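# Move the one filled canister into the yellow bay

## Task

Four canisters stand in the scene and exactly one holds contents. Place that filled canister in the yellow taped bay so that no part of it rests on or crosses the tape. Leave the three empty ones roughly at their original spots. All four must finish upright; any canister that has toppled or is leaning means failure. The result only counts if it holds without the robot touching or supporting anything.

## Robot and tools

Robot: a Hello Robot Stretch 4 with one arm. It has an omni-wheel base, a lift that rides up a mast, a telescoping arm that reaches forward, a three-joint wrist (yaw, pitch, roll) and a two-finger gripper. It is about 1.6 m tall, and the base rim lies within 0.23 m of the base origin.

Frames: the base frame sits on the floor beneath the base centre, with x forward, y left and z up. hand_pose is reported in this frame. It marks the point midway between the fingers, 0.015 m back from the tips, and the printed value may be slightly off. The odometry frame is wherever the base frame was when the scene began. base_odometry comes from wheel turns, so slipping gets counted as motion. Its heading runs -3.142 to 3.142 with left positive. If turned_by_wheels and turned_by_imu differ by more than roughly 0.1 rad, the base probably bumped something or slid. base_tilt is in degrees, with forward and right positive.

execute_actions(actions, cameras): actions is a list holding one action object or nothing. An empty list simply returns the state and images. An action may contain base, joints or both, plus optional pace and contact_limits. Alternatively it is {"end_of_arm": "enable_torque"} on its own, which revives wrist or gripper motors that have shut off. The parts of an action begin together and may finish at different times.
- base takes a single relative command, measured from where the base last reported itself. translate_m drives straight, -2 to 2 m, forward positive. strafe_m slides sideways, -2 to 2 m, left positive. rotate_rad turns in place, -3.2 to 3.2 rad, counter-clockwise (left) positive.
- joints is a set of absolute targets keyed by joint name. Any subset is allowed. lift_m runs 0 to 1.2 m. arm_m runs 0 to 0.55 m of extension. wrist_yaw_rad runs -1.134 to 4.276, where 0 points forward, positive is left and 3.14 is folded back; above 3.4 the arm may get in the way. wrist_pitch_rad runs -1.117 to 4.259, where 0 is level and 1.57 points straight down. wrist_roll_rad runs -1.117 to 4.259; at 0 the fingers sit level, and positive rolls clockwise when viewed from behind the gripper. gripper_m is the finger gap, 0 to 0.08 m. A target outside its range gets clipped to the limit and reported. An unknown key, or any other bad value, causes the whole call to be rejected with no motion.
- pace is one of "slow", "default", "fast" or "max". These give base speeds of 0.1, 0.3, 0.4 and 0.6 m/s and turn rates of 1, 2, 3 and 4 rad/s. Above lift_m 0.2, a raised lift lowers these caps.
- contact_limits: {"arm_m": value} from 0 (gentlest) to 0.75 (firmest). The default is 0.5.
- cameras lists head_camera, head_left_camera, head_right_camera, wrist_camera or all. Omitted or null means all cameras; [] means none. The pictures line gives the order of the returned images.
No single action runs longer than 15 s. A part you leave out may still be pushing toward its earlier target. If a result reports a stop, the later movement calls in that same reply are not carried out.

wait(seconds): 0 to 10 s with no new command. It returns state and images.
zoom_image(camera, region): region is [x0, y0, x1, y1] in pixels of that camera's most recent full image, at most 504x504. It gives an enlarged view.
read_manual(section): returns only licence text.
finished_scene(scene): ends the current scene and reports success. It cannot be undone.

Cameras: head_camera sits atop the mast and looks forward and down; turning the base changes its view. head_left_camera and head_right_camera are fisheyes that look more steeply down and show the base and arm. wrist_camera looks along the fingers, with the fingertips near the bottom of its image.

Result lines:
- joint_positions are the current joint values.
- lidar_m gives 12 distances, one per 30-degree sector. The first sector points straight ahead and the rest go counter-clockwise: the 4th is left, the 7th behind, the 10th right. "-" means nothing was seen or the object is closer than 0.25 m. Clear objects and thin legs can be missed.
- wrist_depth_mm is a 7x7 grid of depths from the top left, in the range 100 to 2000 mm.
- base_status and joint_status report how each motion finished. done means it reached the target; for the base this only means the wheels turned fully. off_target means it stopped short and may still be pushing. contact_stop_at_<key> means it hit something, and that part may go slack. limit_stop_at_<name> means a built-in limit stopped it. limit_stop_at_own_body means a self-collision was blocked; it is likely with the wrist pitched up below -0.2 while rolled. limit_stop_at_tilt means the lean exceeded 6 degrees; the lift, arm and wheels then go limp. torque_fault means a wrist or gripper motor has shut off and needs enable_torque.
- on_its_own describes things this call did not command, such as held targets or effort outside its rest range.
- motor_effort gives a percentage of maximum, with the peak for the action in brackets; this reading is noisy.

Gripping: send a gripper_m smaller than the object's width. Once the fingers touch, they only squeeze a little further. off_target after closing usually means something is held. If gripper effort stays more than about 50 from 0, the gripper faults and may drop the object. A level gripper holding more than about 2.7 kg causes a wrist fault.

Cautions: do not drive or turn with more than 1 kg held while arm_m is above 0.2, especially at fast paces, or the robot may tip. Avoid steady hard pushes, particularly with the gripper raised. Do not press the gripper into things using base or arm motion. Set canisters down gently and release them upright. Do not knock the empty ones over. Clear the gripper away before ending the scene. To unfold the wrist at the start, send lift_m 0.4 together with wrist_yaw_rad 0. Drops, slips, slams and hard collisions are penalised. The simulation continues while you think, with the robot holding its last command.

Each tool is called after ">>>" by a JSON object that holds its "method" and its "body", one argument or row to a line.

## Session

>>> {"method": "execute_actions", "body": {
  "actions": [],
  "cameras": ["all"]
}}

Scene clock: 0.00 s.
base_odometry: x=+0.000 y=+0.000 heading=+0.000 (m, m, rad; odometry frame)
turned_by_wheels: +0.000 (rad since the last result)
turned_by_imu: +0.000 (rad since the last result)
base_tilt: forward=+1.3 right=+1.1 (deg)
lidar_m: 1.72 1.21 1.06 2.00 1.11 1.12 1.60 0.79 0.90 1.70 0.84 0.85
base_status: not commanded
joint_positions: lift_m=+0.247 arm_m=+0.000 wrist_yaw_rad=+3.103 wrist_pitch_rad=+0.017 wrist_roll_rad=+0.016 gripper_m=+0.040
joint_status: not commanded
motor_effort: lift_m=+21 arm_m=-1 wrist_yaw_rad=+1 wrist_pitch_rad=-8 wrist_roll_rad=-1 gripper_m=-1 wheel_0=+0 wheel_1=-1 wheel_2=+0 (%)
hand_pose: x=-0.0380 y=+0.0956 z=+0.4217 quat_wxyz=(+0.019, -0.008, +0.008, +1.000) (m; base frame)
wrist_depth_mm: - 141 - - - - - / - 122 192 - - - - / - 134 195 - - - - / 143 144 - - - - - / 842 - - - - - 991 / 842 1430 130 1430 138 1397 976 / 809 - - - - - 991
pictures: head_camera, head_left_camera, head_right_camera, wrist_camera
Images, in order (width x height): head_camera 420x560, head_left_camera 420x672, head_right_camera 420x672, wrist_camera 616x392.

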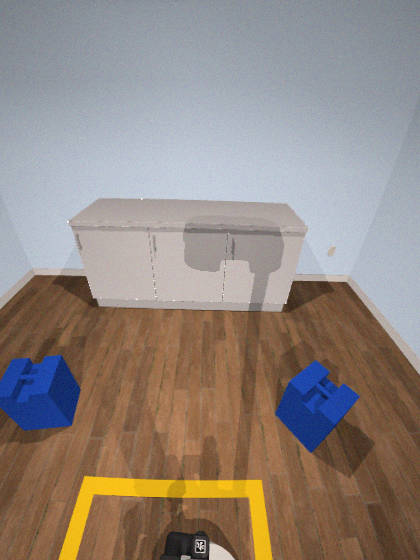

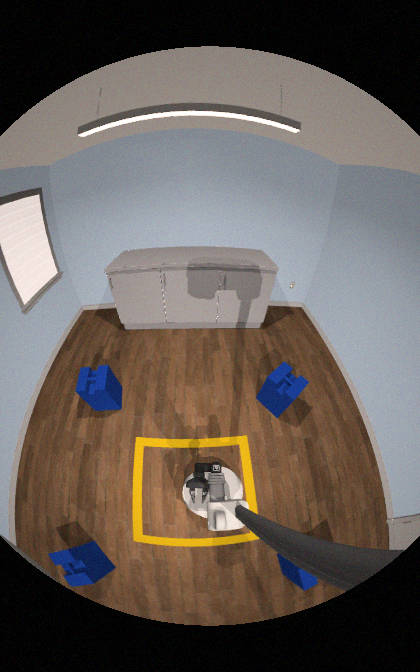

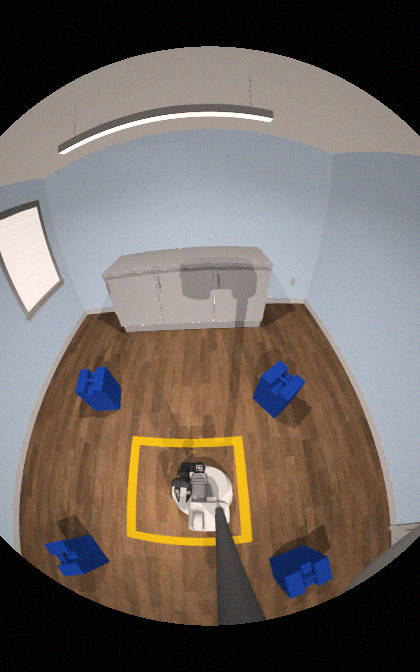

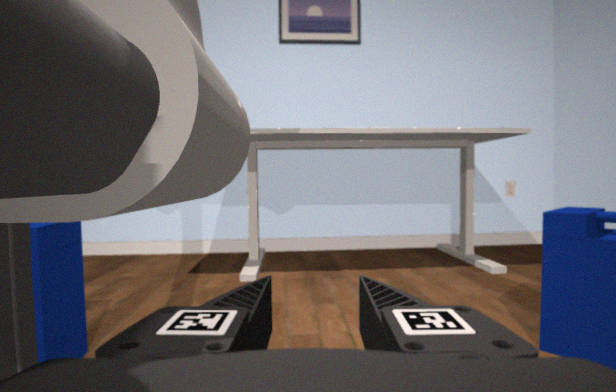

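>>> {"method": "execute_actions", "body": {
  "actions": [
    {"base": {"rotate_rad": -0.76}, "joints": {"lift_m": 0.4, "wrist_yaw_rad": 0.0}, "pace": "fast"}
  ],
  "cameras": []
}}

>>> {"method": "execute_actions", "body": {
  "actions": [
    {"joints": {"lift_m": 0.045, "arm_m": 0.10, "wrist_pitch_rad": 0.525, "wrist_roll_rad": 0.0, "gripper_m": 0.0}, "pace": "fast"}
  ],
  "cameras": ["head_camera", "wrist_camera"]
}}

Scene clock: 42.53 s.
base_odometry: x=+0.000 y=+0.000 heading=-0.760 (m, m, rad; odometry frame)
turned_by_wheels: -0.760 (rad since the last result)
turned_by_imu: -0.774 (rad since the last result)
base_tilt: forward=+1.3 right=+1.1 (deg)
lidar_m: 0.85 0.92 1.70 1.08 2.00 2.02 1.11 1.60 0.98 0.84 1.72 1.70
base_status: done
joint_positions: lift_m=+0.400 arm_m=+0.000 wrist_yaw_rad=+0.001 wrist_pitch_rad=+0.017 wrist_roll_rad=+0.016 gripper_m=+0.040
joint_status: all done
motor_effort: lift_m=+23(26) arm_m=-1(1) wrist_yaw_rad=+0(3) wrist_pitch_rad=-8(8) wrist_roll_rad=-1(0) gripper_m=+0(0) wheel_0=+3(10) wheel_1=+1(8) wheel_2=+2(8) (%)
hand_pose: x=+0.3838 y=-0.0873 z=+0.5745 quat_wxyz=(+1.000, +0.008, +0.008, +0.000) (m; base frame)
wrist_depth_mm: 1921 - - - 1756 1464 1255 / 1921 - - - 1708 1464 1255 / 1397 - - - 1756 1499 1255 / 1397 - - - 1756 1499 1281 / 1430 - - - 1756 1499 1281 / 1430 1576 130 878 138 1430 1281 / 1397 - - - - - 1255
pictures: none
No camera images: the call's "cameras" was empty. Leave "cameras" out to get every camera's image.

Scene clock: 44.50 s.
base_odometry: x=+0.000 y=+0.000 heading=-0.760 (m, m, rad; odometry frame)
turned_by_wheels: +0.000 (rad since the last result)
turned_by_imu: +0.000 (rad since the last result)
base_tilt: forward=+1.3 right=+1.2 (deg)
lidar_m: 0.84 0.94 1.70 1.07 2.01 2.01 1.10 1.61 0.95 0.82 1.71 1.70
base_status: not commanded
joint_positions: lift_m=+0.045 arm_m=+0.099 wrist_yaw_rad=+0.000 wrist_pitch_rad=+0.527 wrist_roll_rad=+0.000 gripper_m=+0.000
joint_status: all done
motor_effort: lift_m=+18(20) arm_m=+5(6) wrist_yaw_rad=+0(0) wrist_pitch_rad=-7(8) wrist_roll_rad=-1(1) gripper_m=-2(1) wheel_0=+3(3) wheel_1=+1(1) wheel_2=+2(2) (%)
hand_pose: x=+0.4538 y=-0.0874 z=+0.1164 quat_wxyz=(+0.965, +0.000, +0.261, +0.000) (m; base frame)
wrist_depth_mm: 1281 512 492 699 1430 1281 1118 / 917 559 535 741 866 878 891 / 609 585 564 569 603 597 591 / 462 459 455 455 455 452 455 / 368 368 368 366 366 366 364 / 307 307 309 127 306 306 303 / 271 276 - - - 278 -
pictures: head_camera, wrist_camera
Images, in order (width x height): head_camera 420x560, wrist_camera 616x392.

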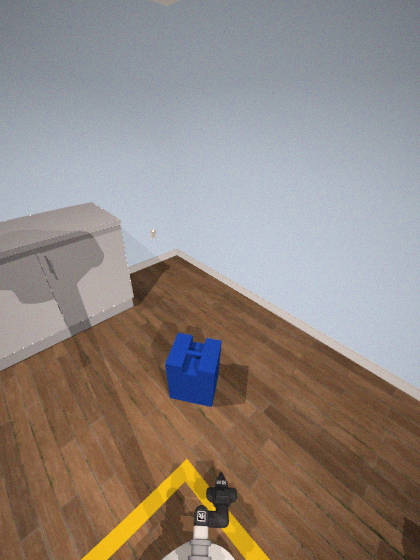

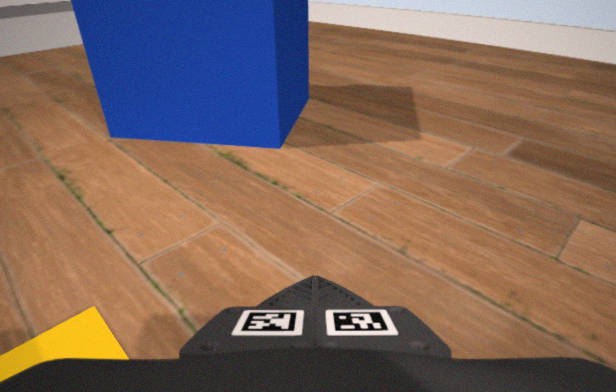

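>>> {"method": "execute_actions", "body": {
  "actions": [
    {"base": {"rotate_rad": 0.242}, "joints": {"arm_m": 0.46}, "pace": "fast"}
  ],
  "cameras": ["head_camera", "wrist_camera"]
}}

Scene clock: 61.97 s.
base_odometry: x=+0.000 y=+0.000 heading=-0.518 (m, m, rad; odometry frame)
turned_by_wheels: +0.242 (rad since the last result)
turned_by_imu: +0.246 (rad since the last result)
base_tilt: forward=+1.3 right=+1.2 (deg)
lidar_m: 0.87 1.70 1.21 1.03 2.01 1.09 1.12 1.60 0.80 0.92 1.70 0.87
base_status: done
joint_positions: lift_m=+0.045 arm_m=+0.459 wrist_yaw_rad=+0.000 wrist_pitch_rad=+0.527 wrist_roll_rad=+0.000 gripper_m=+0.000
joint_status: all done
motor_effort: lift_m=+18(18) arm_m=+5(5) wrist_yaw_rad=+0(3) wrist_pitch_rad=-7(8) wrist_roll_rad=-1(1) gripper_m=-1(0) wheel_0=-1(8) wheel_1=+0(9) wheel_2=+0(8) (%)
hand_pose: x=+0.8138 y=-0.0874 z=+0.1164 quat_wxyz=(+0.965, +0.000, +0.261, +0.000) (m; base frame)
wrist_depth_mm: 976 223 196 177 160 147 - / 917 750 214 191 173 157 150 / 603 564 236 208 187 169 158 / 455 455 260 228 203 182 169 / 366 364 293 253 221 197 182 / 304 306 303 127 230 214 197 / 270 274 - - - 227 -
pictures: head_camera, wrist_camera
Images, in order (width x height): head_camera 420x560, wrist_camera 616x392.

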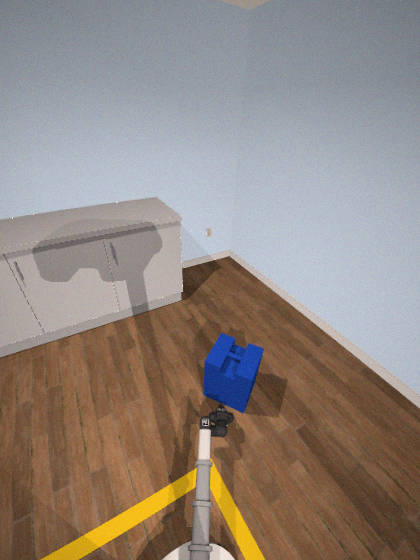

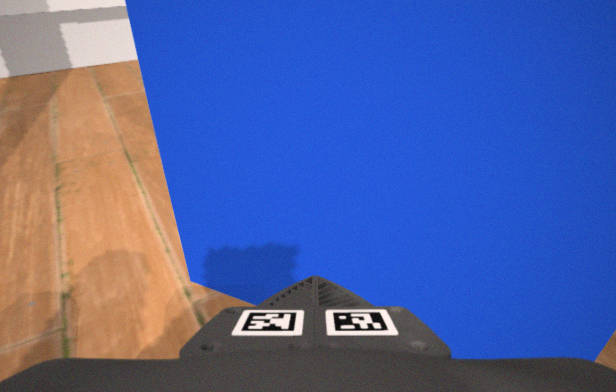

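>>> {"method": "execute_actions", "body": {
  "actions": [
    {"joints": {"arm_m": 0.55}, "pace": "slow"}
  ],
  "cameras": ["head_camera", "wrist_camera"]
}}

Scene clock: 72.30 s.
base_odometry: x=+0.000 y=+0.000 heading=-0.518 (m, m, rad; odometry frame)
turned_by_wheels: +0.000 (rad since the last result)
turned_by_imu: -0.001 (rad since the last result)
base_tilt: forward=+1.4 right=+1.1 (deg)
lidar_m: 0.87 1.70 1.20 1.07 2.00 1.10 1.13 1.60 0.81 0.90 1.71 0.89
base_status: not commanded
joint_positions: lift_m=+0.045 arm_m=+0.549 wrist_yaw_rad=+0.000 wrist_pitch_rad=+0.528 wrist_roll_rad=+0.000 gripper_m=+0.000
joint_status: all done
motor_effort: lift_m=+18(18) arm_m=+6(4) wrist_yaw_rad=+1(3) wrist_pitch_rad=-8(9) wrist_roll_rad=-2(1) gripper_m=-1(3) wheel_0=-1(0) wheel_1=+0(0) wheel_2=+0(0) (%)
hand_pose: x=+0.9036 y=-0.0875 z=+0.1163 quat_wxyz=(+0.965, +0.000, +0.261, +0.000) (m; base frame)
wrist_depth_mm: 904 147 130 116 105 - - / 904 163 142 125 112 103 - / 609 182 156 136 121 109 - / 455 206 173 149 132 117 - / 366 340 195 165 144 127 - / 304 296 216 126 149 138 127 / 270 273 - - - 146 -
pictures: head_camera, wrist_camera
Images, in order (width x height): head_camera 420x560, wrist_camera 616x392.

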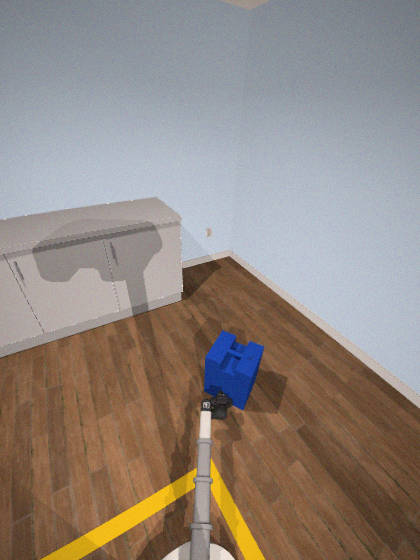

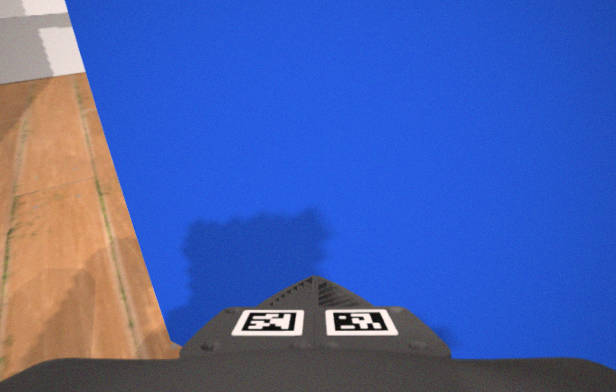

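>>> {"method": "execute_actions", "body": {
  "actions": [
    {"base": {"translate_m": 0.05}, "pace": "slow"}
  ],
  "cameras": ["wrist_camera"]
}}

Scene clock: 83.40 s.
base_odometry: x=+0.043 y=-0.025 heading=-0.517 (m, m, rad; odometry frame)
turned_by_wheels: +0.000 (rad since the last result)
turned_by_imu: +0.000 (rad since the last result)
base_tilt: forward=+1.4 right=+1.2 (deg)
lidar_m: 0.88 1.68 1.71 1.06 2.03 1.15 1.17 1.64 0.83 0.99 1.69 0.86
base_status: done
joint_positions: lift_m=+0.045 arm_m=+0.549 wrist_yaw_rad=+0.000 wrist_pitch_rad=+0.528 wrist_roll_rad=+0.000 gripper_m=+0.000
joint_status: not commanded
motor_effort: lift_m=+18(18) arm_m=+5(6) wrist_yaw_rad=+1(1) wrist_pitch_rad=-8(9) wrist_roll_rad=-1(1) gripper_m=-2(2) wheel_0=+3(7) wheel_1=+2(4) wheel_2=-3(9) (%)
hand_pose: x=+0.9036 y=-0.0875 z=+0.1163 quat_wxyz=(+0.965, +0.000, +0.261, +0.000) (m; base frame)
wrist_depth_mm: 878 154 132 116 105 - - / 891 172 145 126 111 102 - / 609 193 160 137 119 106 - / 459 415 178 150 129 113 - / 366 353 201 166 141 122 - / 304 306 225 127 145 133 122 / 270 273 - - - 140 -
pictures: wrist_camera
Images, in order (width x height): wrist_camera 616x392.

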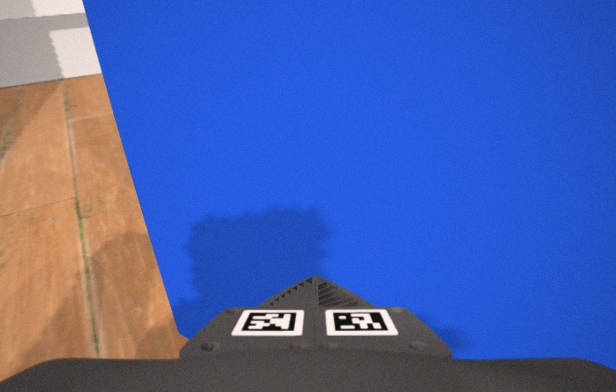

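>>> {"method": "execute_actions", "body": {
  "actions": [
    {"joints": {"arm_m": 0.10}, "pace": "max"}
  ],
  "cameras": []
}}

>>> {"method": "execute_actions", "body": {
  "actions": [
    {"base": {"rotate_rad": -1.85}, "pace": "fast"}
  ],
  "cameras": ["head_camera", "wrist_camera"]
}}

Scene clock: 105.63 s.
base_odometry: x=+0.043 y=-0.025 heading=-0.517 (m, m, rad; odometry frame)
turned_by_wheels: +0.000 (rad since the last result)
turned_by_imu: -0.001 (rad since the last result)
base_tilt: forward=+1.4 right=+1.2 (deg)
lidar_m: 0.88 1.65 1.73 1.07 2.04 1.13 1.17 1.63 0.85 0.97 1.69 0.88
base_status: not commanded
joint_positions: lift_m=+0.045 arm_m=+0.101 wrist_yaw_rad=+0.000 wrist_pitch_rad=+0.528 wrist_roll_rad=+0.000 gripper_m=+0.000
joint_status: all done
motor_effort: lift_m=+18(18) arm_m=-5(7) wrist_yaw_rad=+2(0) wrist_pitch_rad=-8(8) wrist_roll_rad=-1(1) gripper_m=-1(0) wheel_0=+3(3) wheel_1=+2(2) wheel_2=-2(3) (%)
hand_pose: x=+0.4555 y=-0.0875 z=+0.1163 quat_wxyz=(+0.965, +0.000, +0.261, +0.000) (m; base frame)
wrist_depth_mm: 1182 1281 1397 535 477 1397 1255 / 904 891 878 580 517 809 878 / 609 609 603 591 554 597 597 / 459 459 455 455 455 455 452 / 370 368 368 366 366 364 364 / 306 307 307 127 306 306 303 / 271 274 - - - 277 -
pictures: none
No camera images: the call's "cameras" was empty. Leave "cameras" out to get every camera's image.

Scene clock: 107.50 s.
base_odometry: x=+0.043 y=-0.025 heading=-2.367 (m, m, rad; odometry frame)
turned_by_wheels: -1.850 (rad since the last result)
turned_by_imu: -1.883 (rad since the last result)
base_tilt: forward=+1.3 right=+1.2 (deg)
lidar_m: 0.85 1.67 1.70 0.86 0.98 1.66 1.06 1.20 2.04 1.13 1.65 0.97
base_status: done
joint_positions: lift_m=+0.045 arm_m=+0.101 wrist_yaw_rad=+0.000 wrist_pitch_rad=+0.528 wrist_roll_rad=+0.000 gripper_m=+0.000
joint_status: not commanded
motor_effort: lift_m=+18(18) arm_m=-5(5) wrist_yaw_rad=+0(1) wrist_pitch_rad=-8(8) wrist_roll_rad=-1(1) gripper_m=-2(1) wheel_0=+1(9) wheel_1=+0(8) wheel_2=-2(10) (%)
hand_pose: x=+0.4556 y=-0.0874 z=+0.1163 quat_wxyz=(+0.965, +0.000, +0.261, +0.000) (m; base frame)
wrist_depth_mm: 1229 1397 1229 512 473 1576 1499 / 917 904 741 559 517 878 878 / 609 609 603 569 549 597 597 / 459 462 459 455 455 452 455 / 368 368 368 368 368 364 366 / 307 307 309 127 306 306 304 / 271 276 - - - 277 -
pictures: head_camera, wrist_camera
Images, in order (width x height): head_camera 420x560, wrist_camera 616x392.

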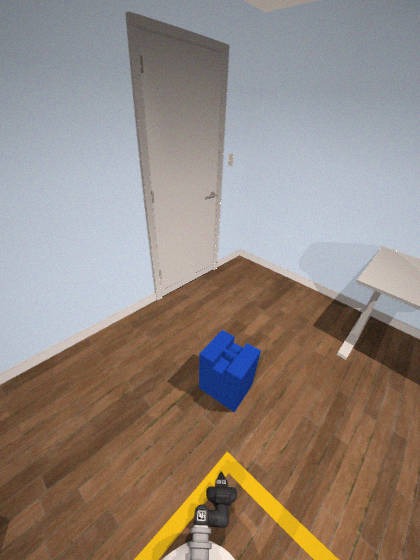

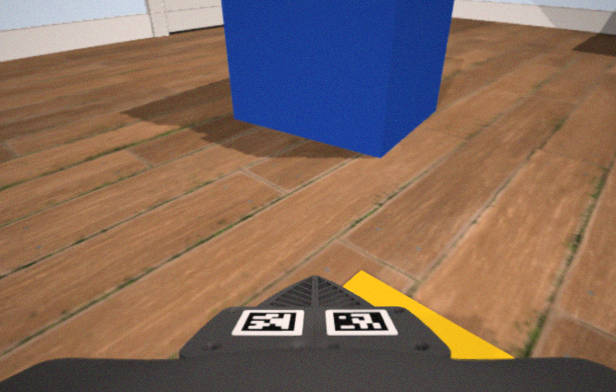

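>>> {"method": "execute_actions", "body": {
  "actions": [
    {"joints": {"arm_m": 0.47}, "pace": "max"}
  ],
  "cameras": ["wrist_camera"]
}}

Scene clock: 117.33 s.
base_odometry: x=+0.043 y=-0.025 heading=-2.367 (m, m, rad; odometry frame)
turned_by_wheels: +0.000 (rad since the last result)
turned_by_imu: -0.001 (rad since the last result)
base_tilt: forward=+1.4 right=+1.2 (deg)
lidar_m: 0.84 1.70 1.69 0.84 0.94 1.68 1.05 1.21 2.02 1.15 1.65 0.96
base_status: not commanded
joint_positions: lift_m=+0.045 arm_m=+0.469 wrist_yaw_rad=+0.000 wrist_pitch_rad=+0.527 wrist_roll_rad=+0.000 gripper_m=+0.000
joint_status: all done
motor_effort: lift_m=+18(19) arm_m=+5(8) wrist_yaw_rad=+0(0) wrist_pitch_rad=-7(8) wrist_roll_rad=-1(1) gripper_m=-1(2) wheel_0=+1(1) wheel_1=+0(0) wheel_2=-2(2) (%)
hand_pose: x=+0.8238 y=-0.0874 z=+0.1163 quat_wxyz=(+0.965, +0.000, +0.261, +0.000) (m; base frame)
wrist_depth_mm: 1060 241 200 170 147 130 - / 904 273 219 183 158 138 127 / 603 535 243 200 170 147 135 / 455 433 271 218 183 157 147 / 366 366 307 242 199 169 347 / 306 306 306 127 203 184 301 / 270 274 - - - 202 -
pictures: wrist_camera
Images, in order (width x height): wrist_camera 616x392.

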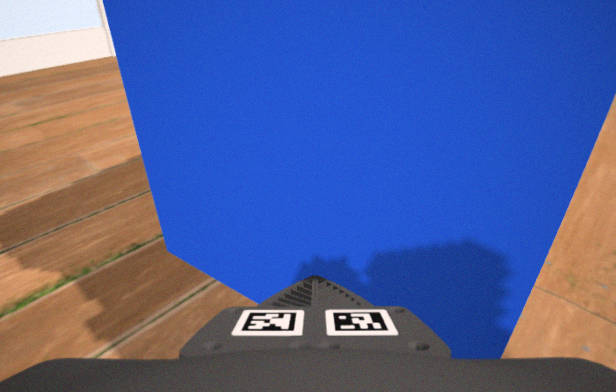

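>>> {"method": "execute_actions", "body": {
  "actions": [
    {"joints": {"arm_m": 0.55}, "pace": "slow"}
  ],
  "cameras": ["wrist_camera"]
}}

Scene clock: 124.67 s.
base_odometry: x=+0.043 y=-0.025 heading=-2.367 (m, m, rad; odometry frame)
turned_by_wheels: +0.000 (rad since the last result)
turned_by_imu: -0.001 (rad since the last result)
base_tilt: forward=+1.4 right=+1.2 (deg)
lidar_m: 0.88 1.68 1.67 0.86 0.93 1.67 1.06 1.17 2.02 1.15 1.65 1.01
base_status: not commanded
joint_positions: lift_m=+0.045 arm_m=+0.549 wrist_yaw_rad=+0.000 wrist_pitch_rad=+0.528 wrist_roll_rad=+0.000 gripper_m=+0.000
joint_status: all done
motor_effort: lift_m=+18(18) arm_m=+6(6) wrist_yaw_rad=+1(0) wrist_pitch_rad=-9(9) wrist_roll_rad=-1(1) gripper_m=-3(2) wheel_0=+1(1) wheel_1=+0(0) wheel_2=-2(2) (%)
hand_pose: x=+0.9036 y=-0.0874 z=+0.1163 quat_wxyz=(+0.965, +0.000, +0.261, +0.000) (m; base frame)
wrist_depth_mm: 960 168 138 116 104 - - / 891 189 151 126 109 - - / 609 215 167 138 116 104 - / 455 250 187 151 126 108 - / 366 340 213 166 137 116 - / 304 304 241 127 139 125 - / 270 273 - - - 131 -
pictures: wrist_camera
Images, in order (width x height): wrist_camera 616x392.

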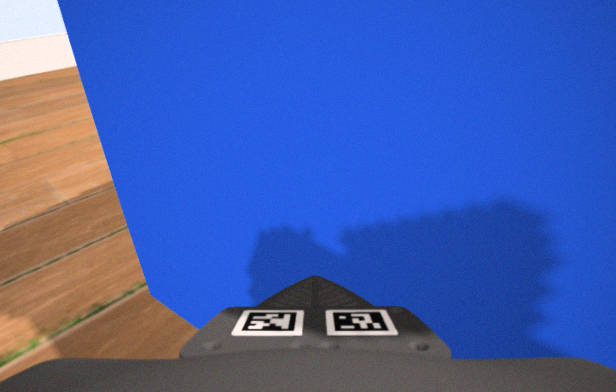

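>>> {"method": "execute_actions", "body": {
  "actions": [
    {"base": {"translate_m": 0.04}, "pace": "slow"}
  ],
  "cameras": ["wrist_camera"]
}}

Scene clock: 131.50 s.
base_odometry: x=+0.015 y=-0.052 heading=-2.367 (m, m, rad; odometry frame)
turned_by_wheels: +0.000 (rad since the last result)
turned_by_imu: +0.000 (rad since the last result)
base_tilt: forward=+1.4 right=+1.1 (deg)
lidar_m: 0.88 1.67 1.65 0.86 0.95 1.71 1.10 1.25 2.05 1.15 1.62 0.98
base_status: done
joint_positions: lift_m=+0.045 arm_m=+0.549 wrist_yaw_rad=+0.000 wrist_pitch_rad=+0.528 wrist_roll_rad=+0.000 gripper_m=+0.000
joint_status: not commanded
motor_effort: lift_m=+18(18) arm_m=+6(6) wrist_yaw_rad=+1(1) wrist_pitch_rad=-9(9) wrist_roll_rad=-1(1) gripper_m=-1(2) wheel_0=+5(7) wheel_1=+3(5) wheel_2=-4(8) (%)
hand_pose: x=+0.9036 y=-0.0874 z=+0.1163 quat_wxyz=(+0.965, +0.000, +0.261, +0.000) (m; base frame)
wrist_depth_mm: 960 172 139 117 104 - - / 917 193 153 126 108 - - / 603 221 169 137 116 103 - / 455 260 190 150 125 107 - / 366 351 216 167 135 114 - / 304 306 245 127 138 123 - / 270 273 - - - 129 -
pictures: wrist_camera
Images, in order (width x height): wrist_camera 616x392.

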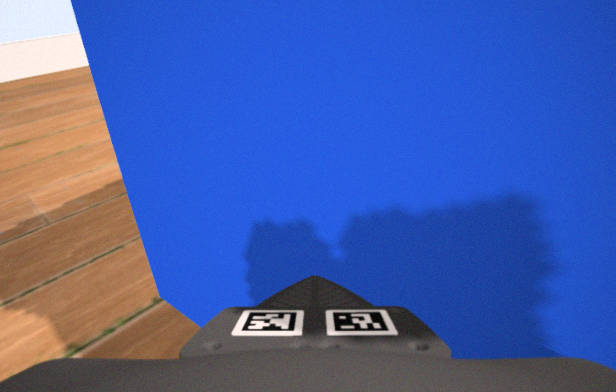

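>>> {"method": "execute_actions", "body": {
  "actions": [
    {"joints": {"arm_m": 0.10}, "pace": "max"}
  ],
  "cameras": []
}}

>>> {"method": "execute_actions", "body": {
  "actions": [
    {"base": {"rotate_rad": -1.50}, "pace": "fast"}
  ],
  "cameras": ["head_camera", "wrist_camera"]
}}

Scene clock: 150.87 s.
base_odometry: x=+0.015 y=-0.052 heading=-2.367 (m, m, rad; odometry frame)
turned_by_wheels: +0.000 (rad since the last result)
turned_by_imu: -0.001 (rad since the last result)
base_tilt: forward=+1.3 right=+1.2 (deg)
lidar_m: 0.85 1.68 1.66 0.86 0.95 1.71 1.09 1.27 2.04 1.15 1.61 0.94
base_status: not commanded
joint_positions: lift_m=+0.045 arm_m=+0.101 wrist_yaw_rad=+0.000 wrist_pitch_rad=+0.528 wrist_roll_rad=+0.000 gripper_m=+0.000
joint_status: all done
motor_effort: lift_m=+18(19) arm_m=-5(6) wrist_yaw_rad=+1(0) wrist_pitch_rad=-8(8) wrist_roll_rad=-1(1) gripper_m=-1(3) wheel_0=+4(4) wheel_1=+3(3) wheel_2=-4(4) (%)
hand_pose: x=+0.4555 y=-0.0875 z=+0.1163 quat_wxyz=(+0.965, +0.000, +0.261, +0.000) (m; base frame)
wrist_depth_mm: 1229 1397 1430 539 484 1397 1499 / 917 891 798 574 530 878 878 / 615 609 603 580 564 597 597 / 462 459 459 455 455 452 452 / 368 370 368 368 368 366 364 / 307 309 309 127 307 306 304 / 271 277 - - - 277 -
pictures: none
No camera images: the call's "cameras" was empty. Leave "cameras" out to get every camera's image.

Scene clock: 152.57 s.
base_odometry: x=+0.015 y=-0.052 heading=+2.416 (m, m, rad; odometry frame)
turned_by_wheels: -1.500 (rad since the last result)
turned_by_imu: -1.527 (rad since the last result)
base_tilt: forward=+1.3 right=+1.2 (deg)
lidar_m: 1.16 1.61 0.89 0.88 1.68 1.68 0.86 0.97 1.70 1.09 2.07 2.05
base_status: done
joint_positions: lift_m=+0.045 arm_m=+0.101 wrist_yaw_rad=+0.000 wrist_pitch_rad=+0.528 wrist_roll_rad=+0.000 gripper_m=+0.000
joint_status: not commanded
motor_effort: lift_m=+19(19) arm_m=-5(5) wrist_yaw_rad=+1(0) wrist_pitch_rad=-8(8) wrist_roll_rad=-1(1) gripper_m=-2(1) wheel_0=+1(10) wheel_1=+1(8) wheel_2=-1(13) (%)
hand_pose: x=+0.4556 y=-0.0874 z=+0.1163 quat_wxyz=(+0.965, +0.000, +0.261, +0.000) (m; base frame)
wrist_depth_mm: 1618 1708 1708 778 750 1537 1366 / 917 891 878 809 798 878 878 / 609 609 603 597 597 597 597 / 459 459 459 455 455 452 452 / 368 366 368 368 368 364 364 / 307 309 309 127 306 306 304 / 271 277 - - - 277 -
pictures: head_camera, wrist_camera
Images, in order (width x height): head_camera 420x560, wrist_camera 616x392.

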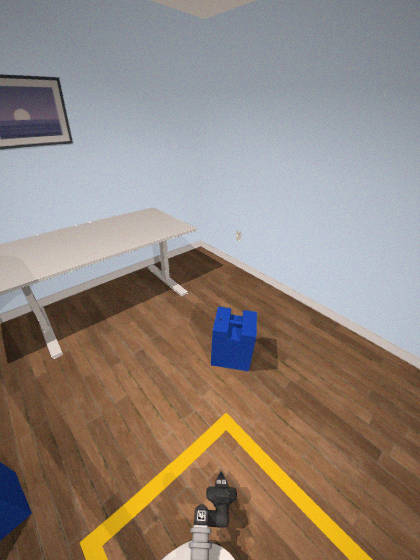

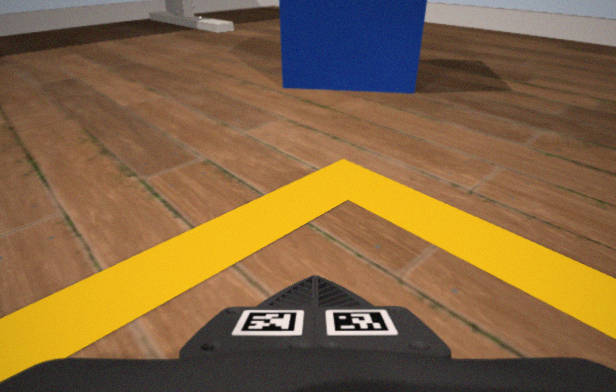

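>>> {"method": "execute_actions", "body": {
  "actions": [
    {"base": {"strafe_m": -0.09}, "pace": "fast"}
  ],
  "cameras": []
}}

>>> {"method": "execute_actions", "body": {
  "actions": [
    {"base": {"translate_m": 0.33}, "joints": {"arm_m": 0.42}, "pace": "fast"}
  ],
  "cameras": ["wrist_camera"]
}}

Scene clock: 164.90 s.
base_odometry: x=+0.075 y=+0.015 heading=+2.416 (m, m, rad; odometry frame)
turned_by_wheels: +0.000 (rad since the last result)
turned_by_imu: -0.001 (rad since the last result)
base_tilt: forward=+1.3 right=+1.1 (deg)
lidar_m: 1.13 1.66 0.98 0.93 1.73 1.74 0.86 1.63 1.65 0.99 1.22 1.99
base_status: done
joint_positions: lift_m=+0.045 arm_m=+0.101 wrist_yaw_rad=+0.000 wrist_pitch_rad=+0.528 wrist_roll_rad=+0.000 gripper_m=+0.000
joint_status: not commanded
motor_effort: lift_m=+19(19) arm_m=-5(5) wrist_yaw_rad=+0(1) wrist_pitch_rad=-8(8) wrist_roll_rad=-1(2) gripper_m=-2(2) wheel_0=-1(12) wheel_1=+1(13) wheel_2=+0(2) (%)
hand_pose: x=+0.4556 y=-0.0874 z=+0.1163 quat_wxyz=(+0.965, +0.000, +0.261, +0.000) (m; base frame)
wrist_depth_mm: 1618 1756 1430 759 1397 1499 1336 / 904 891 831 798 798 878 878 / 615 603 603 597 603 591 603 / 459 459 455 452 452 452 452 / 368 368 368 368 366 366 364 / 306 309 309 126 307 304 303 / 271 276 - - - 277 -
pictures: none
No camera images: the call's "cameras" was empty. Leave "cameras" out to get every camera's image.

Scene clock: 167.00 s.
base_odometry: x=-0.172 y=+0.234 heading=+2.416 (m, m, rad; odometry frame)
turned_by_wheels: +0.000 (rad since the last result)
turned_by_imu: +0.000 (rad since the last result)
base_tilt: forward=+1.4 right=+1.2 (deg)
lidar_m: 0.80 1.42 1.44 0.92 1.12 1.97 1.20 1.89 1.12 1.03 1.76 1.76
base_status: done
joint_positions: lift_m=+0.045 arm_m=+0.419 wrist_yaw_rad=+0.000 wrist_pitch_rad=+0.527 wrist_roll_rad=+0.000 gripper_m=+0.000
joint_status: all done
motor_effort: lift_m=+19(19) arm_m=+5(5) wrist_yaw_rad=+0(2) wrist_pitch_rad=-7(8) wrist_roll_rad=-1(1) gripper_m=-2(2) wheel_0=+0(9) wheel_1=-1(6) wheel_2=+2(13) (%)
hand_pose: x=+0.7739 y=-0.0874 z=+0.1163 quat_wxyz=(+0.965, +0.000, +0.261, +0.000) (m; base frame)
wrist_depth_mm: 174 167 161 156 150 145 - / 189 181 175 168 162 156 153 / 210 198 190 183 176 169 164 / 415 220 209 200 191 184 180 / 366 247 233 221 211 202 332 / 306 281 253 127 224 223 297 / 268 273 - - - 243 -
pictures: wrist_camera
Images, in order (width x height): wrist_camera 616x392.

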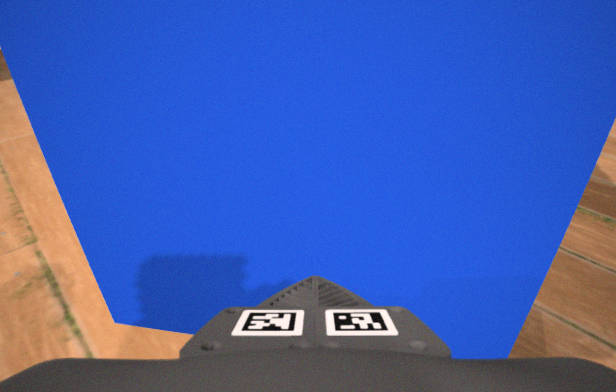

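>>> {"method": "execute_actions", "body": {
  "actions": [
    {"joints": {"arm_m": 0.505}, "pace": "slow"}
  ],
  "cameras": ["wrist_camera"]
}}

Scene clock: 173.97 s.
base_odometry: x=-0.172 y=+0.234 heading=+2.416 (m, m, rad; odometry frame)
turned_by_wheels: +0.000 (rad since the last result)
turned_by_imu: -0.001 (rad since the last result)
base_tilt: forward=+1.4 right=+1.1 (deg)
lidar_m: 0.85 1.43 1.44 0.92 1.12 1.97 1.21 1.88 1.12 1.02 1.77 1.77
base_status: not commanded
joint_positions: lift_m=+0.045 arm_m=+0.504 wrist_yaw_rad=-0.004 wrist_pitch_rad=+0.530 wrist_roll_rad=+0.000 gripper_m=+0.000
joint_status: all done
motor_effort: lift_m=+19(19) arm_m=+8(13) wrist_yaw_rad=+13(20) wrist_pitch_rad=-14(21) wrist_roll_rad=-1(1) gripper_m=-1(2) wheel_0=+1(2) wheel_1=+0(1) wheel_2=-4(4) (%)
hand_pose: x=+0.8576 y=-0.0882 z=+0.1158 quat_wxyz=(+0.965, +0.001, +0.262, -0.002) (m; base frame)
wrist_depth_mm: 126 122 118 114 110 107 - / 137 132 128 123 119 115 - / 151 145 139 134 129 125 122 / 167 160 153 147 141 136 132 / 189 179 170 163 155 149 146 / 224 204 186 127 166 165 160 / 268 224 - - - 179 -
pictures: wrist_camera
Images, in order (width x height): wrist_camera 616x392.

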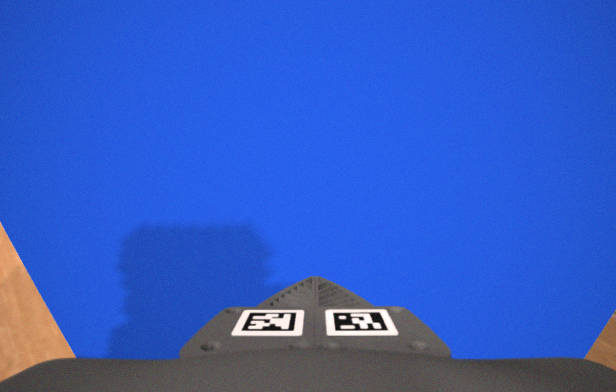

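>>> {"method": "execute_actions", "body": {
  "actions": [
    {"joints": {"arm_m": 0.10}, "pace": "max"}
  ],
  "cameras": ["all"]
}}

Scene clock: 253.23 s.
base_odometry: x=-0.172 y=+0.234 heading=+2.416 (m, m, rad; odometry frame)
turned_by_wheels: +0.000 (rad since the last result)
turned_by_imu: -0.001 (rad since the last result)
base_tilt: forward=+1.4 right=+1.2 (deg)
lidar_m: 0.86 1.43 1.44 0.92 1.14 1.97 1.20 1.88 1.09 1.02 1.75 1.77
base_status: not commanded
joint_positions: lift_m=+0.045 arm_m=+0.101 wrist_yaw_rad=+0.000 wrist_pitch_rad=+0.528 wrist_roll_rad=+0.000 gripper_m=+0.000
joint_status: all done
motor_effort: lift_m=+19(19) arm_m=-5(5) wrist_yaw_rad=+1(13) wrist_pitch_rad=-8(14) wrist_roll_rad=-1(1) gripper_m=-1(2) wheel_0=+1(1) wheel_1=+0(0) wheel_2=-2(4) (%)
hand_pose: x=+0.4555 y=-0.0875 z=+0.1163 quat_wxyz=(+0.965, +0.000, +0.261, +0.000) (m; base frame)
wrist_depth_mm: 1537 1464 508 488 480 1336 1182 / 917 891 559 525 521 878 878 / 609 609 574 554 559 597 597 / 462 459 459 459 455 452 452 / 368 370 368 366 366 364 364 / 307 309 309 127 306 306 304 / 271 274 - - - 277 -
pictures: head_camera, head_left_camera, head_right_camera, wrist_camera
Images, in order (width x height): head_camera 420x560, head_left_camera 420x672, head_right_camera 420x672, wrist_camera 616x392.

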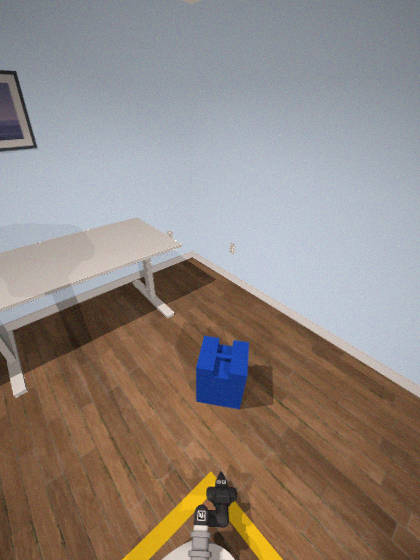

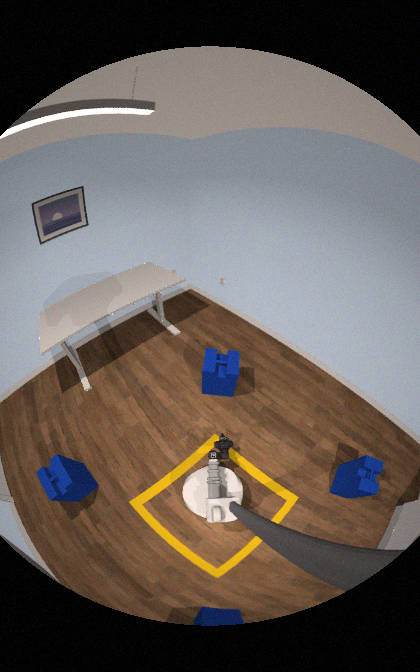

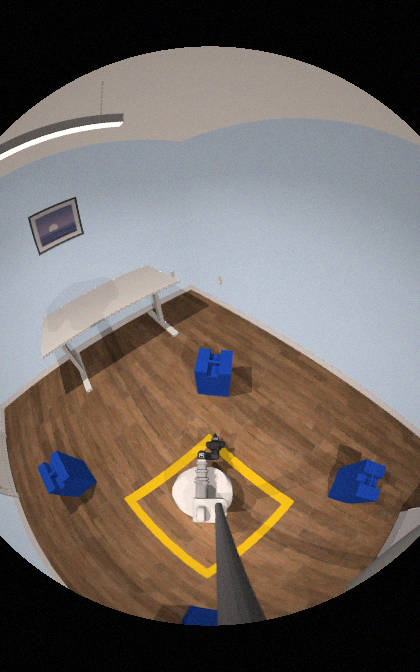

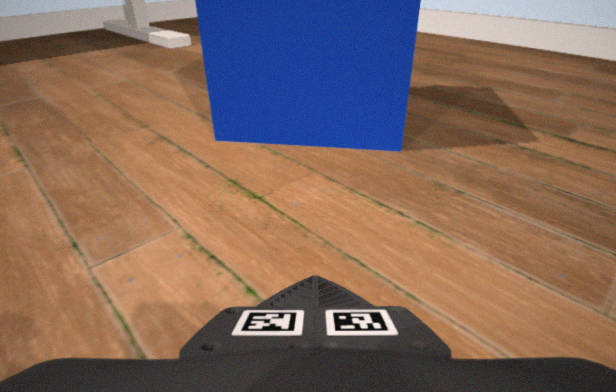

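>>> {"method": "execute_actions", "body": {
  "actions": [
    {"base": {"rotate_rad": 3.086}, "joints": {"lift_m": 0.11, "arm_m": 0.0}, "pace": "fast"}
  ],
  "cameras": ["head_camera", "head_left_camera"]
}}

Scene clock: 375.53 s.
base_odometry: x=-0.172 y=+0.234 heading=-0.781 (m, m, rad; odometry frame)
turned_by_wheels: +3.086 (rad since the last result)
turned_by_imu: +3.140 (rad since the last result)
base_tilt: forward=+1.3 right=+1.2 (deg)
lidar_m: 1.19 1.88 1.88 1.04 1.78 1.76 0.87 1.45 1.42 0.91 1.06 1.95
base_status: done
joint_positions: lift_m=+0.110 arm_m=+0.001 wrist_yaw_rad=+0.000 wrist_pitch_rad=+0.527 wrist_roll_rad=+0.000 gripper_m=+0.000
joint_status: all done
motor_effort: lift_m=+21(25) arm_m=-5(5) wrist_yaw_rad=+0(0) wrist_pitch_rad=-7(8) wrist_roll_rad=-1(1) gripper_m=-1(2) wheel_0=-2(11) wheel_1=+0(8) wheel_2=+2(13) (%)
hand_pose: x=+0.3557 y=-0.0873 z=+0.1811 quat_wxyz=(+0.965, +0.000, +0.261, +0.000) (m; base frame)
wrist_depth_mm: 1499 1661 946 1008 1808 1576 1366 / 1182 1138 1008 991 1098 1118 1118 / 778 759 778 759 750 768 759 / 585 585 585 585 580 574 574 / 469 466 469 466 469 462 466 / 392 392 392 127 389 389 387 / 343 351 - - - 351 351
pictures: head_camera, head_left_camera
Images, in order (width x height): head_camera 420x560, head_left_camera 420x672.

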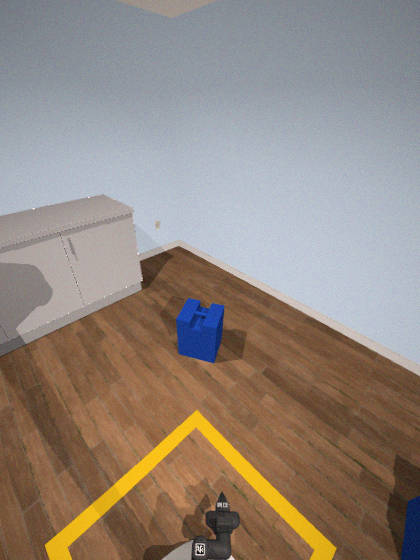

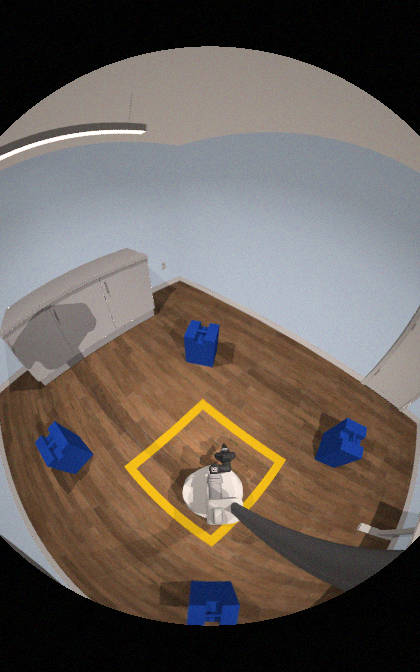

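>>> {"method": "execute_actions", "body": {
  "actions": [
    {"base": {"strafe_m": 0.53}, "pace": "fast"}
  ],
  "cameras": []
}}

>>> {"method": "execute_actions", "body": {
  "actions": [
    {"base": {"translate_m": -0.80}, "pace": "fast"}
  ],
  "cameras": ["head_camera", "head_left_camera", "head_right_camera"]
}}

Scene clock: 387.67 s.
base_odometry: x=+0.201 y=+0.610 heading=-0.781 (m, m, rad; odometry frame)
turned_by_wheels: +0.000 (rad since the last result)
turned_by_imu: +0.000 (rad since the last result)
base_tilt: forward=+1.4 right=+1.1 (deg)
lidar_m: 1.31 1.51 0.53 0.53 1.40 1.41 1.60 0.91 1.82 1.43 2.33 1.30
base_status: done
joint_positions: lift_m=+0.110 arm_m=+0.001 wrist_yaw_rad=+0.000 wrist_pitch_rad=+0.527 wrist_roll_rad=+0.000 gripper_m=+0.000
joint_status: not commanded
motor_effort: lift_m=+21(21) arm_m=-5(5) wrist_yaw_rad=+0(0) wrist_pitch_rad=-7(7) wrist_roll_rad=-1(1) gripper_m=-1(2) wheel_0=+4(13) wheel_1=-3(12) wheel_2=+1(0) (%)
hand_pose: x=+0.3556 y=-0.0874 z=+0.1811 quat_wxyz=(+0.965, +0.000, +0.261, +0.000) (m; base frame)
wrist_depth_mm: 1182 1366 1576 - 976 904 1661 / 1160 1138 1138 1138 1042 976 1118 / 778 778 768 759 759 759 759 / 585 585 580 580 574 574 574 / 469 469 466 469 466 466 462 / 392 392 392 127 389 387 387 / 345 351 - - - 353 349
pictures: none
No camera images: the call's "cameras" was empty. Leave "cameras" out to get every camera's image.

Scene clock: 390.93 s.
base_odometry: x=-0.367 y=+1.173 heading=-0.781 (m, m, rad; odometry frame)
turned_by_wheels: +0.000 (rad since the last result)
turned_by_imu: -0.002 (rad since the last result)
base_tilt: forward=+1.3 right=+1.1 (deg)
lidar_m: 2.05 0.96 1.78 0.98 0.80 0.81 0.94 1.30 0.35 0.33 1.71 2.08
base_status: done
joint_positions: lift_m=+0.110 arm_m=+0.001 wrist_yaw_rad=+0.000 wrist_pitch_rad=+0.527 wrist_roll_rad=+0.000 gripper_m=+0.000
joint_status: not commanded
motor_effort: lift_m=+21(22) arm_m=-5(5) wrist_yaw_rad=+0(0) wrist_pitch_rad=-7(7) wrist_roll_rad=-1(1) gripper_m=-2(2) wheel_0=-1(8) wheel_1=+1(8) wheel_2=-2(17) (%)
hand_pose: x=+0.3556 y=-0.0874 z=+0.1811 quat_wxyz=(+0.965, +0.000, +0.261, +0.000) (m; base frame)
wrist_depth_mm: 1661 1808 - - 1661 - 1983 / 1098 1138 1138 1118 1138 1098 1118 / 778 778 768 768 759 759 768 / 585 585 585 580 580 574 574 / 469 466 473 466 466 462 462 / 392 392 389 127 392 392 387 / 343 351 - - - 355 349
pictures: head_camera, head_left_camera, head_right_camera
Images, in order (width x height): head_camera 420x560, head_left_camera 420x672, head_right_camera 420x672.

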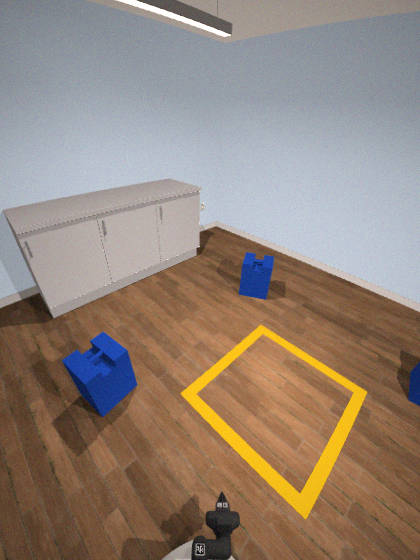

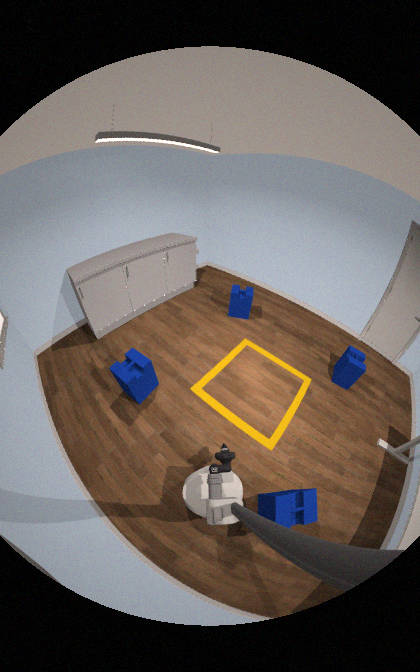

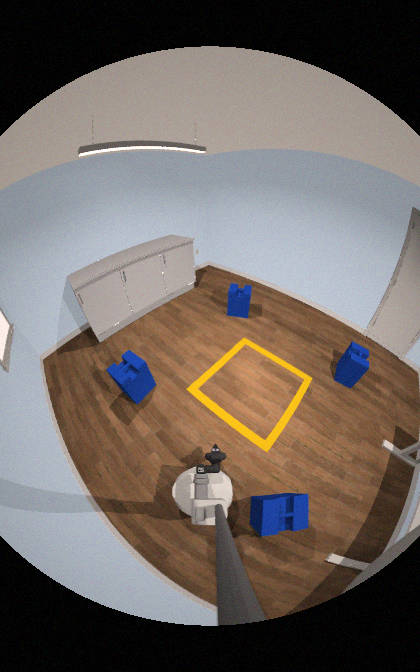

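>>> {"method": "execute_actions", "body": {
  "actions": [
    {"base": {"translate_m": -0.70}, "pace": "fast"}
  ],
  "cameras": ["head_right_camera", "wrist_camera"]
}}

Scene clock: 405.50 s.
base_odometry: x=-0.864 y=+1.666 heading=-0.781 (m, m, rad; odometry frame)
turned_by_wheels: +0.000 (rad since the last result)
turned_by_imu: -0.003 (rad since the last result)
base_tilt: forward=+1.3 right=+1.1 (deg)
lidar_m: 2.76 1.57 0.71 0.37 0.29 0.29 0.37 0.61 0.90 0.91 0.54 0.50
base_status: done
joint_positions: lift_m=+0.110 arm_m=+0.001 wrist_yaw_rad=+0.000 wrist_pitch_rad=+0.527 wrist_roll_rad=+0.000 gripper_m=+0.000
joint_status: not commanded
motor_effort: lift_m=+21(21) arm_m=-5(5) wrist_yaw_rad=+0(0) wrist_pitch_rad=-7(7) wrist_roll_rad=-1(1) gripper_m=-1(2) wheel_0=-3(7) wheel_1=+0(8) wheel_2=-1(12) (%)
hand_pose: x=+0.3556 y=-0.0874 z=+0.1811 quat_wxyz=(+0.965, +0.000, +0.261, +0.000) (m; base frame)
wrist_depth_mm: 1205 1308 - - - - - / 1182 1160 1138 1138 1118 1118 1025 / 778 778 768 768 759 759 397 / 585 585 580 580 580 574 394 / 469 469 466 469 469 466 387 / 392 392 392 127 389 387 370 / 343 351 - - - 351 -
pictures: head_right_camera, wrist_camera
Images, in order (width x height): head_right_camera 420x672, wrist_camera 616x392.

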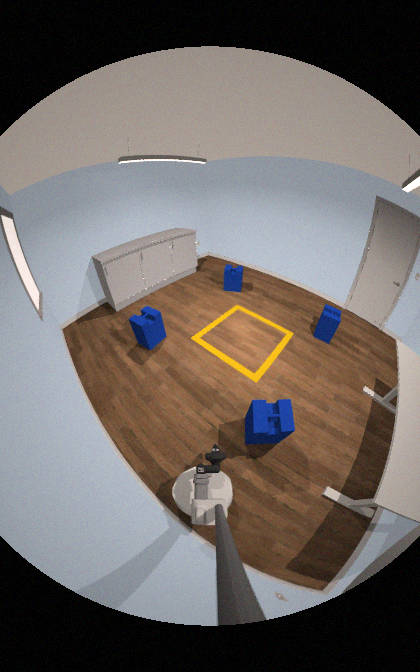

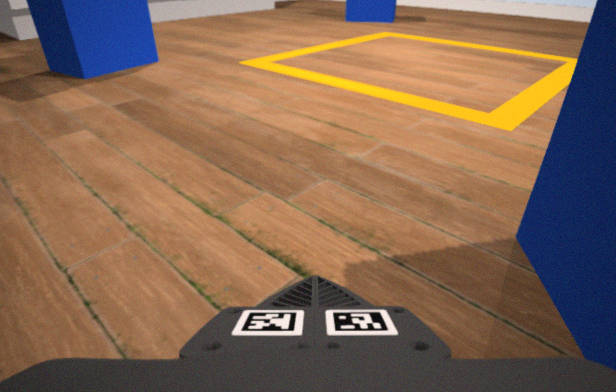

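>>> {"method": "execute_actions", "body": {
  "actions": [
    {"base": {"strafe_m": -0.15}, "pace": "fast"}
  ],
  "cameras": []
}}

>>> {"method": "execute_actions", "body": {
  "actions": [
    {"base": {"translate_m": -0.10}, "pace": "fast"}
  ],
  "cameras": ["wrist_camera"]
}}

Scene clock: 480.17 s.
base_odometry: x=-0.970 y=+1.560 heading=-0.781 (m, m, rad; odometry frame)
turned_by_wheels: +0.000 (rad since the last result)
turned_by_imu: -0.001 (rad since the last result)
base_tilt: forward=+1.4 right=+1.1 (deg)
lidar_m: 2.72 1.65 0.92 0.48 0.40 0.40 0.47 0.80 0.74 0.76 0.51 0.40
base_status: done
joint_positions: lift_m=+0.110 arm_m=+0.001 wrist_yaw_rad=+0.000 wrist_pitch_rad=+0.527 wrist_roll_rad=+0.000 gripper_m=+0.000
joint_status: not commanded
motor_effort: lift_m=+22(21) arm_m=-5(5) wrist_yaw_rad=+1(0) wrist_pitch_rad=-7(8) wrist_roll_rad=-1(1) gripper_m=-1(2) wheel_0=-2(12) wheel_1=+2(13) wheel_2=+0(1) (%)
hand_pose: x=+0.3556 y=-0.0874 z=+0.1811 quat_wxyz=(+0.965, +0.000, +0.261, +0.000) (m; base frame)
wrist_depth_mm: 1205 1863 - - - 227 - / 1182 1138 1138 1118 1118 224 158 / 778 768 768 768 715 221 155 / 585 585 585 580 554 217 165 / 469 469 469 469 449 214 181 / 392 389 392 127 320 213 202 / 345 349 - - - 225 -
pictures: none
No camera images: the call's "cameras" was empty. Leave "cameras" out to get every camera's image.

Scene clock: 481.47 s.
base_odometry: x=-1.041 y=+1.630 heading=-0.782 (m, m, rad; odometry frame)
turned_by_wheels: +0.000 (rad since the last result)
turned_by_imu: -0.001 (rad since the last result)
base_tilt: forward=+1.4 right=+1.1 (deg)
lidar_m: 2.81 1.75 0.76 0.39 0.33 0.33 0.40 0.65 0.82 0.70 0.62 0.51
base_status: done
joint_positions: lift_m=+0.110 arm_m=+0.001 wrist_yaw_rad=+0.000 wrist_pitch_rad=+0.527 wrist_roll_rad=+0.000 gripper_m=+0.000
joint_status: not commanded
motor_effort: lift_m=+21(21) arm_m=-5(5) wrist_yaw_rad=+0(0) wrist_pitch_rad=-7(8) wrist_roll_rad=-2(1) gripper_m=-2(1) wheel_0=-2(7) wheel_1=+0(8) wheel_2=-2(9) (%)
hand_pose: x=+0.3556 y=-0.0874 z=+0.1811 quat_wxyz=(+0.965, +0.000, +0.261, +0.000) (m; base frame)
wrist_depth_mm: 1281 1756 - - 1808 224 219 / 1182 1160 1138 1118 946 242 233 / 778 768 768 768 683 260 253 / 585 580 580 580 504 283 276 / 466 469 469 466 433 309 303 / 392 392 394 127 349 343 338 / 345 351 - - - 353 351
pictures: wrist_camera
Images, in order (width x height): wrist_camera 616x392.

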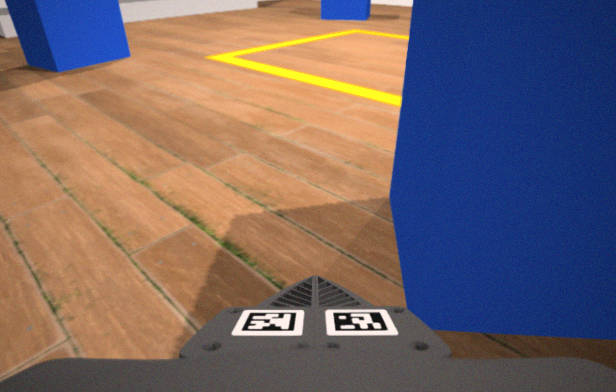

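>>> {"method": "execute_actions", "body": {
  "actions": [
    {"base": {"strafe_m": -0.245}, "pace": "fast"}
  ],
  "cameras": ["head_camera", "wrist_camera"]
}}

Scene clock: 493.67 s.
base_odometry: x=-1.213 y=+1.456 heading=-0.781 (m, m, rad; odometry frame)
turned_by_wheels: +0.000 (rad since the last result)
turned_by_imu: -0.001 (rad since the last result)
base_tilt: forward=+1.3 right=+1.2 (deg)
lidar_m: 0.45 1.87 1.12 0.60 0.47 0.48 0.57 0.95 0.47 0.51 0.89 0.47
base_status: done
joint_positions: lift_m=+0.110 arm_m=+0.001 wrist_yaw_rad=+0.000 wrist_pitch_rad=+0.527 wrist_roll_rad=+0.000 gripper_m=+0.000
joint_status: not commanded
motor_effort: lift_m=+21(21) arm_m=-5(5) wrist_yaw_rad=+0(1) wrist_pitch_rad=-7(7) wrist_roll_rad=-1(1) gripper_m=-2(1) wheel_0=+0(13) wheel_1=+2(14) wheel_2=+0(4) (%)
hand_pose: x=+0.3556 y=-0.0874 z=+0.1811 quat_wxyz=(+0.965, +0.000, +0.261, +0.000) (m; base frame)
wrist_depth_mm: 1397 221 216 212 206 203 206 / 1160 240 234 229 223 218 1042 / 778 264 255 248 242 237 768 / 585 293 279 272 264 259 580 / 469 433 309 301 291 290 466 / 392 382 336 127 312 364 387 / 343 353 - - - 343 351
pictures: head_camera, wrist_camera
Images, in order (width x height): head_camera 420x560, wrist_camera 616x392.

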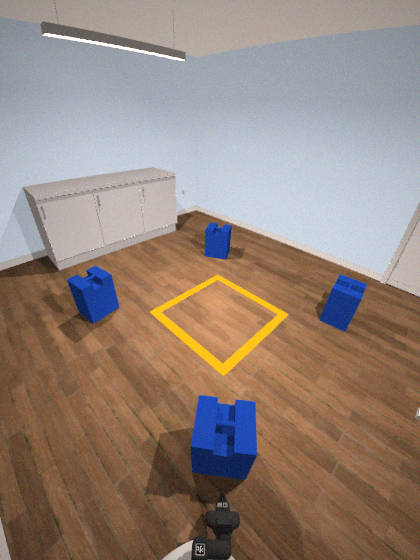

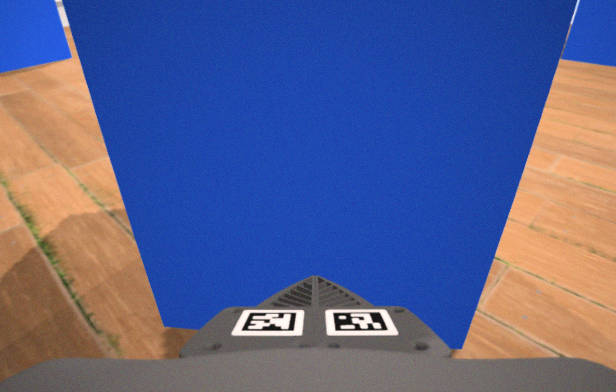

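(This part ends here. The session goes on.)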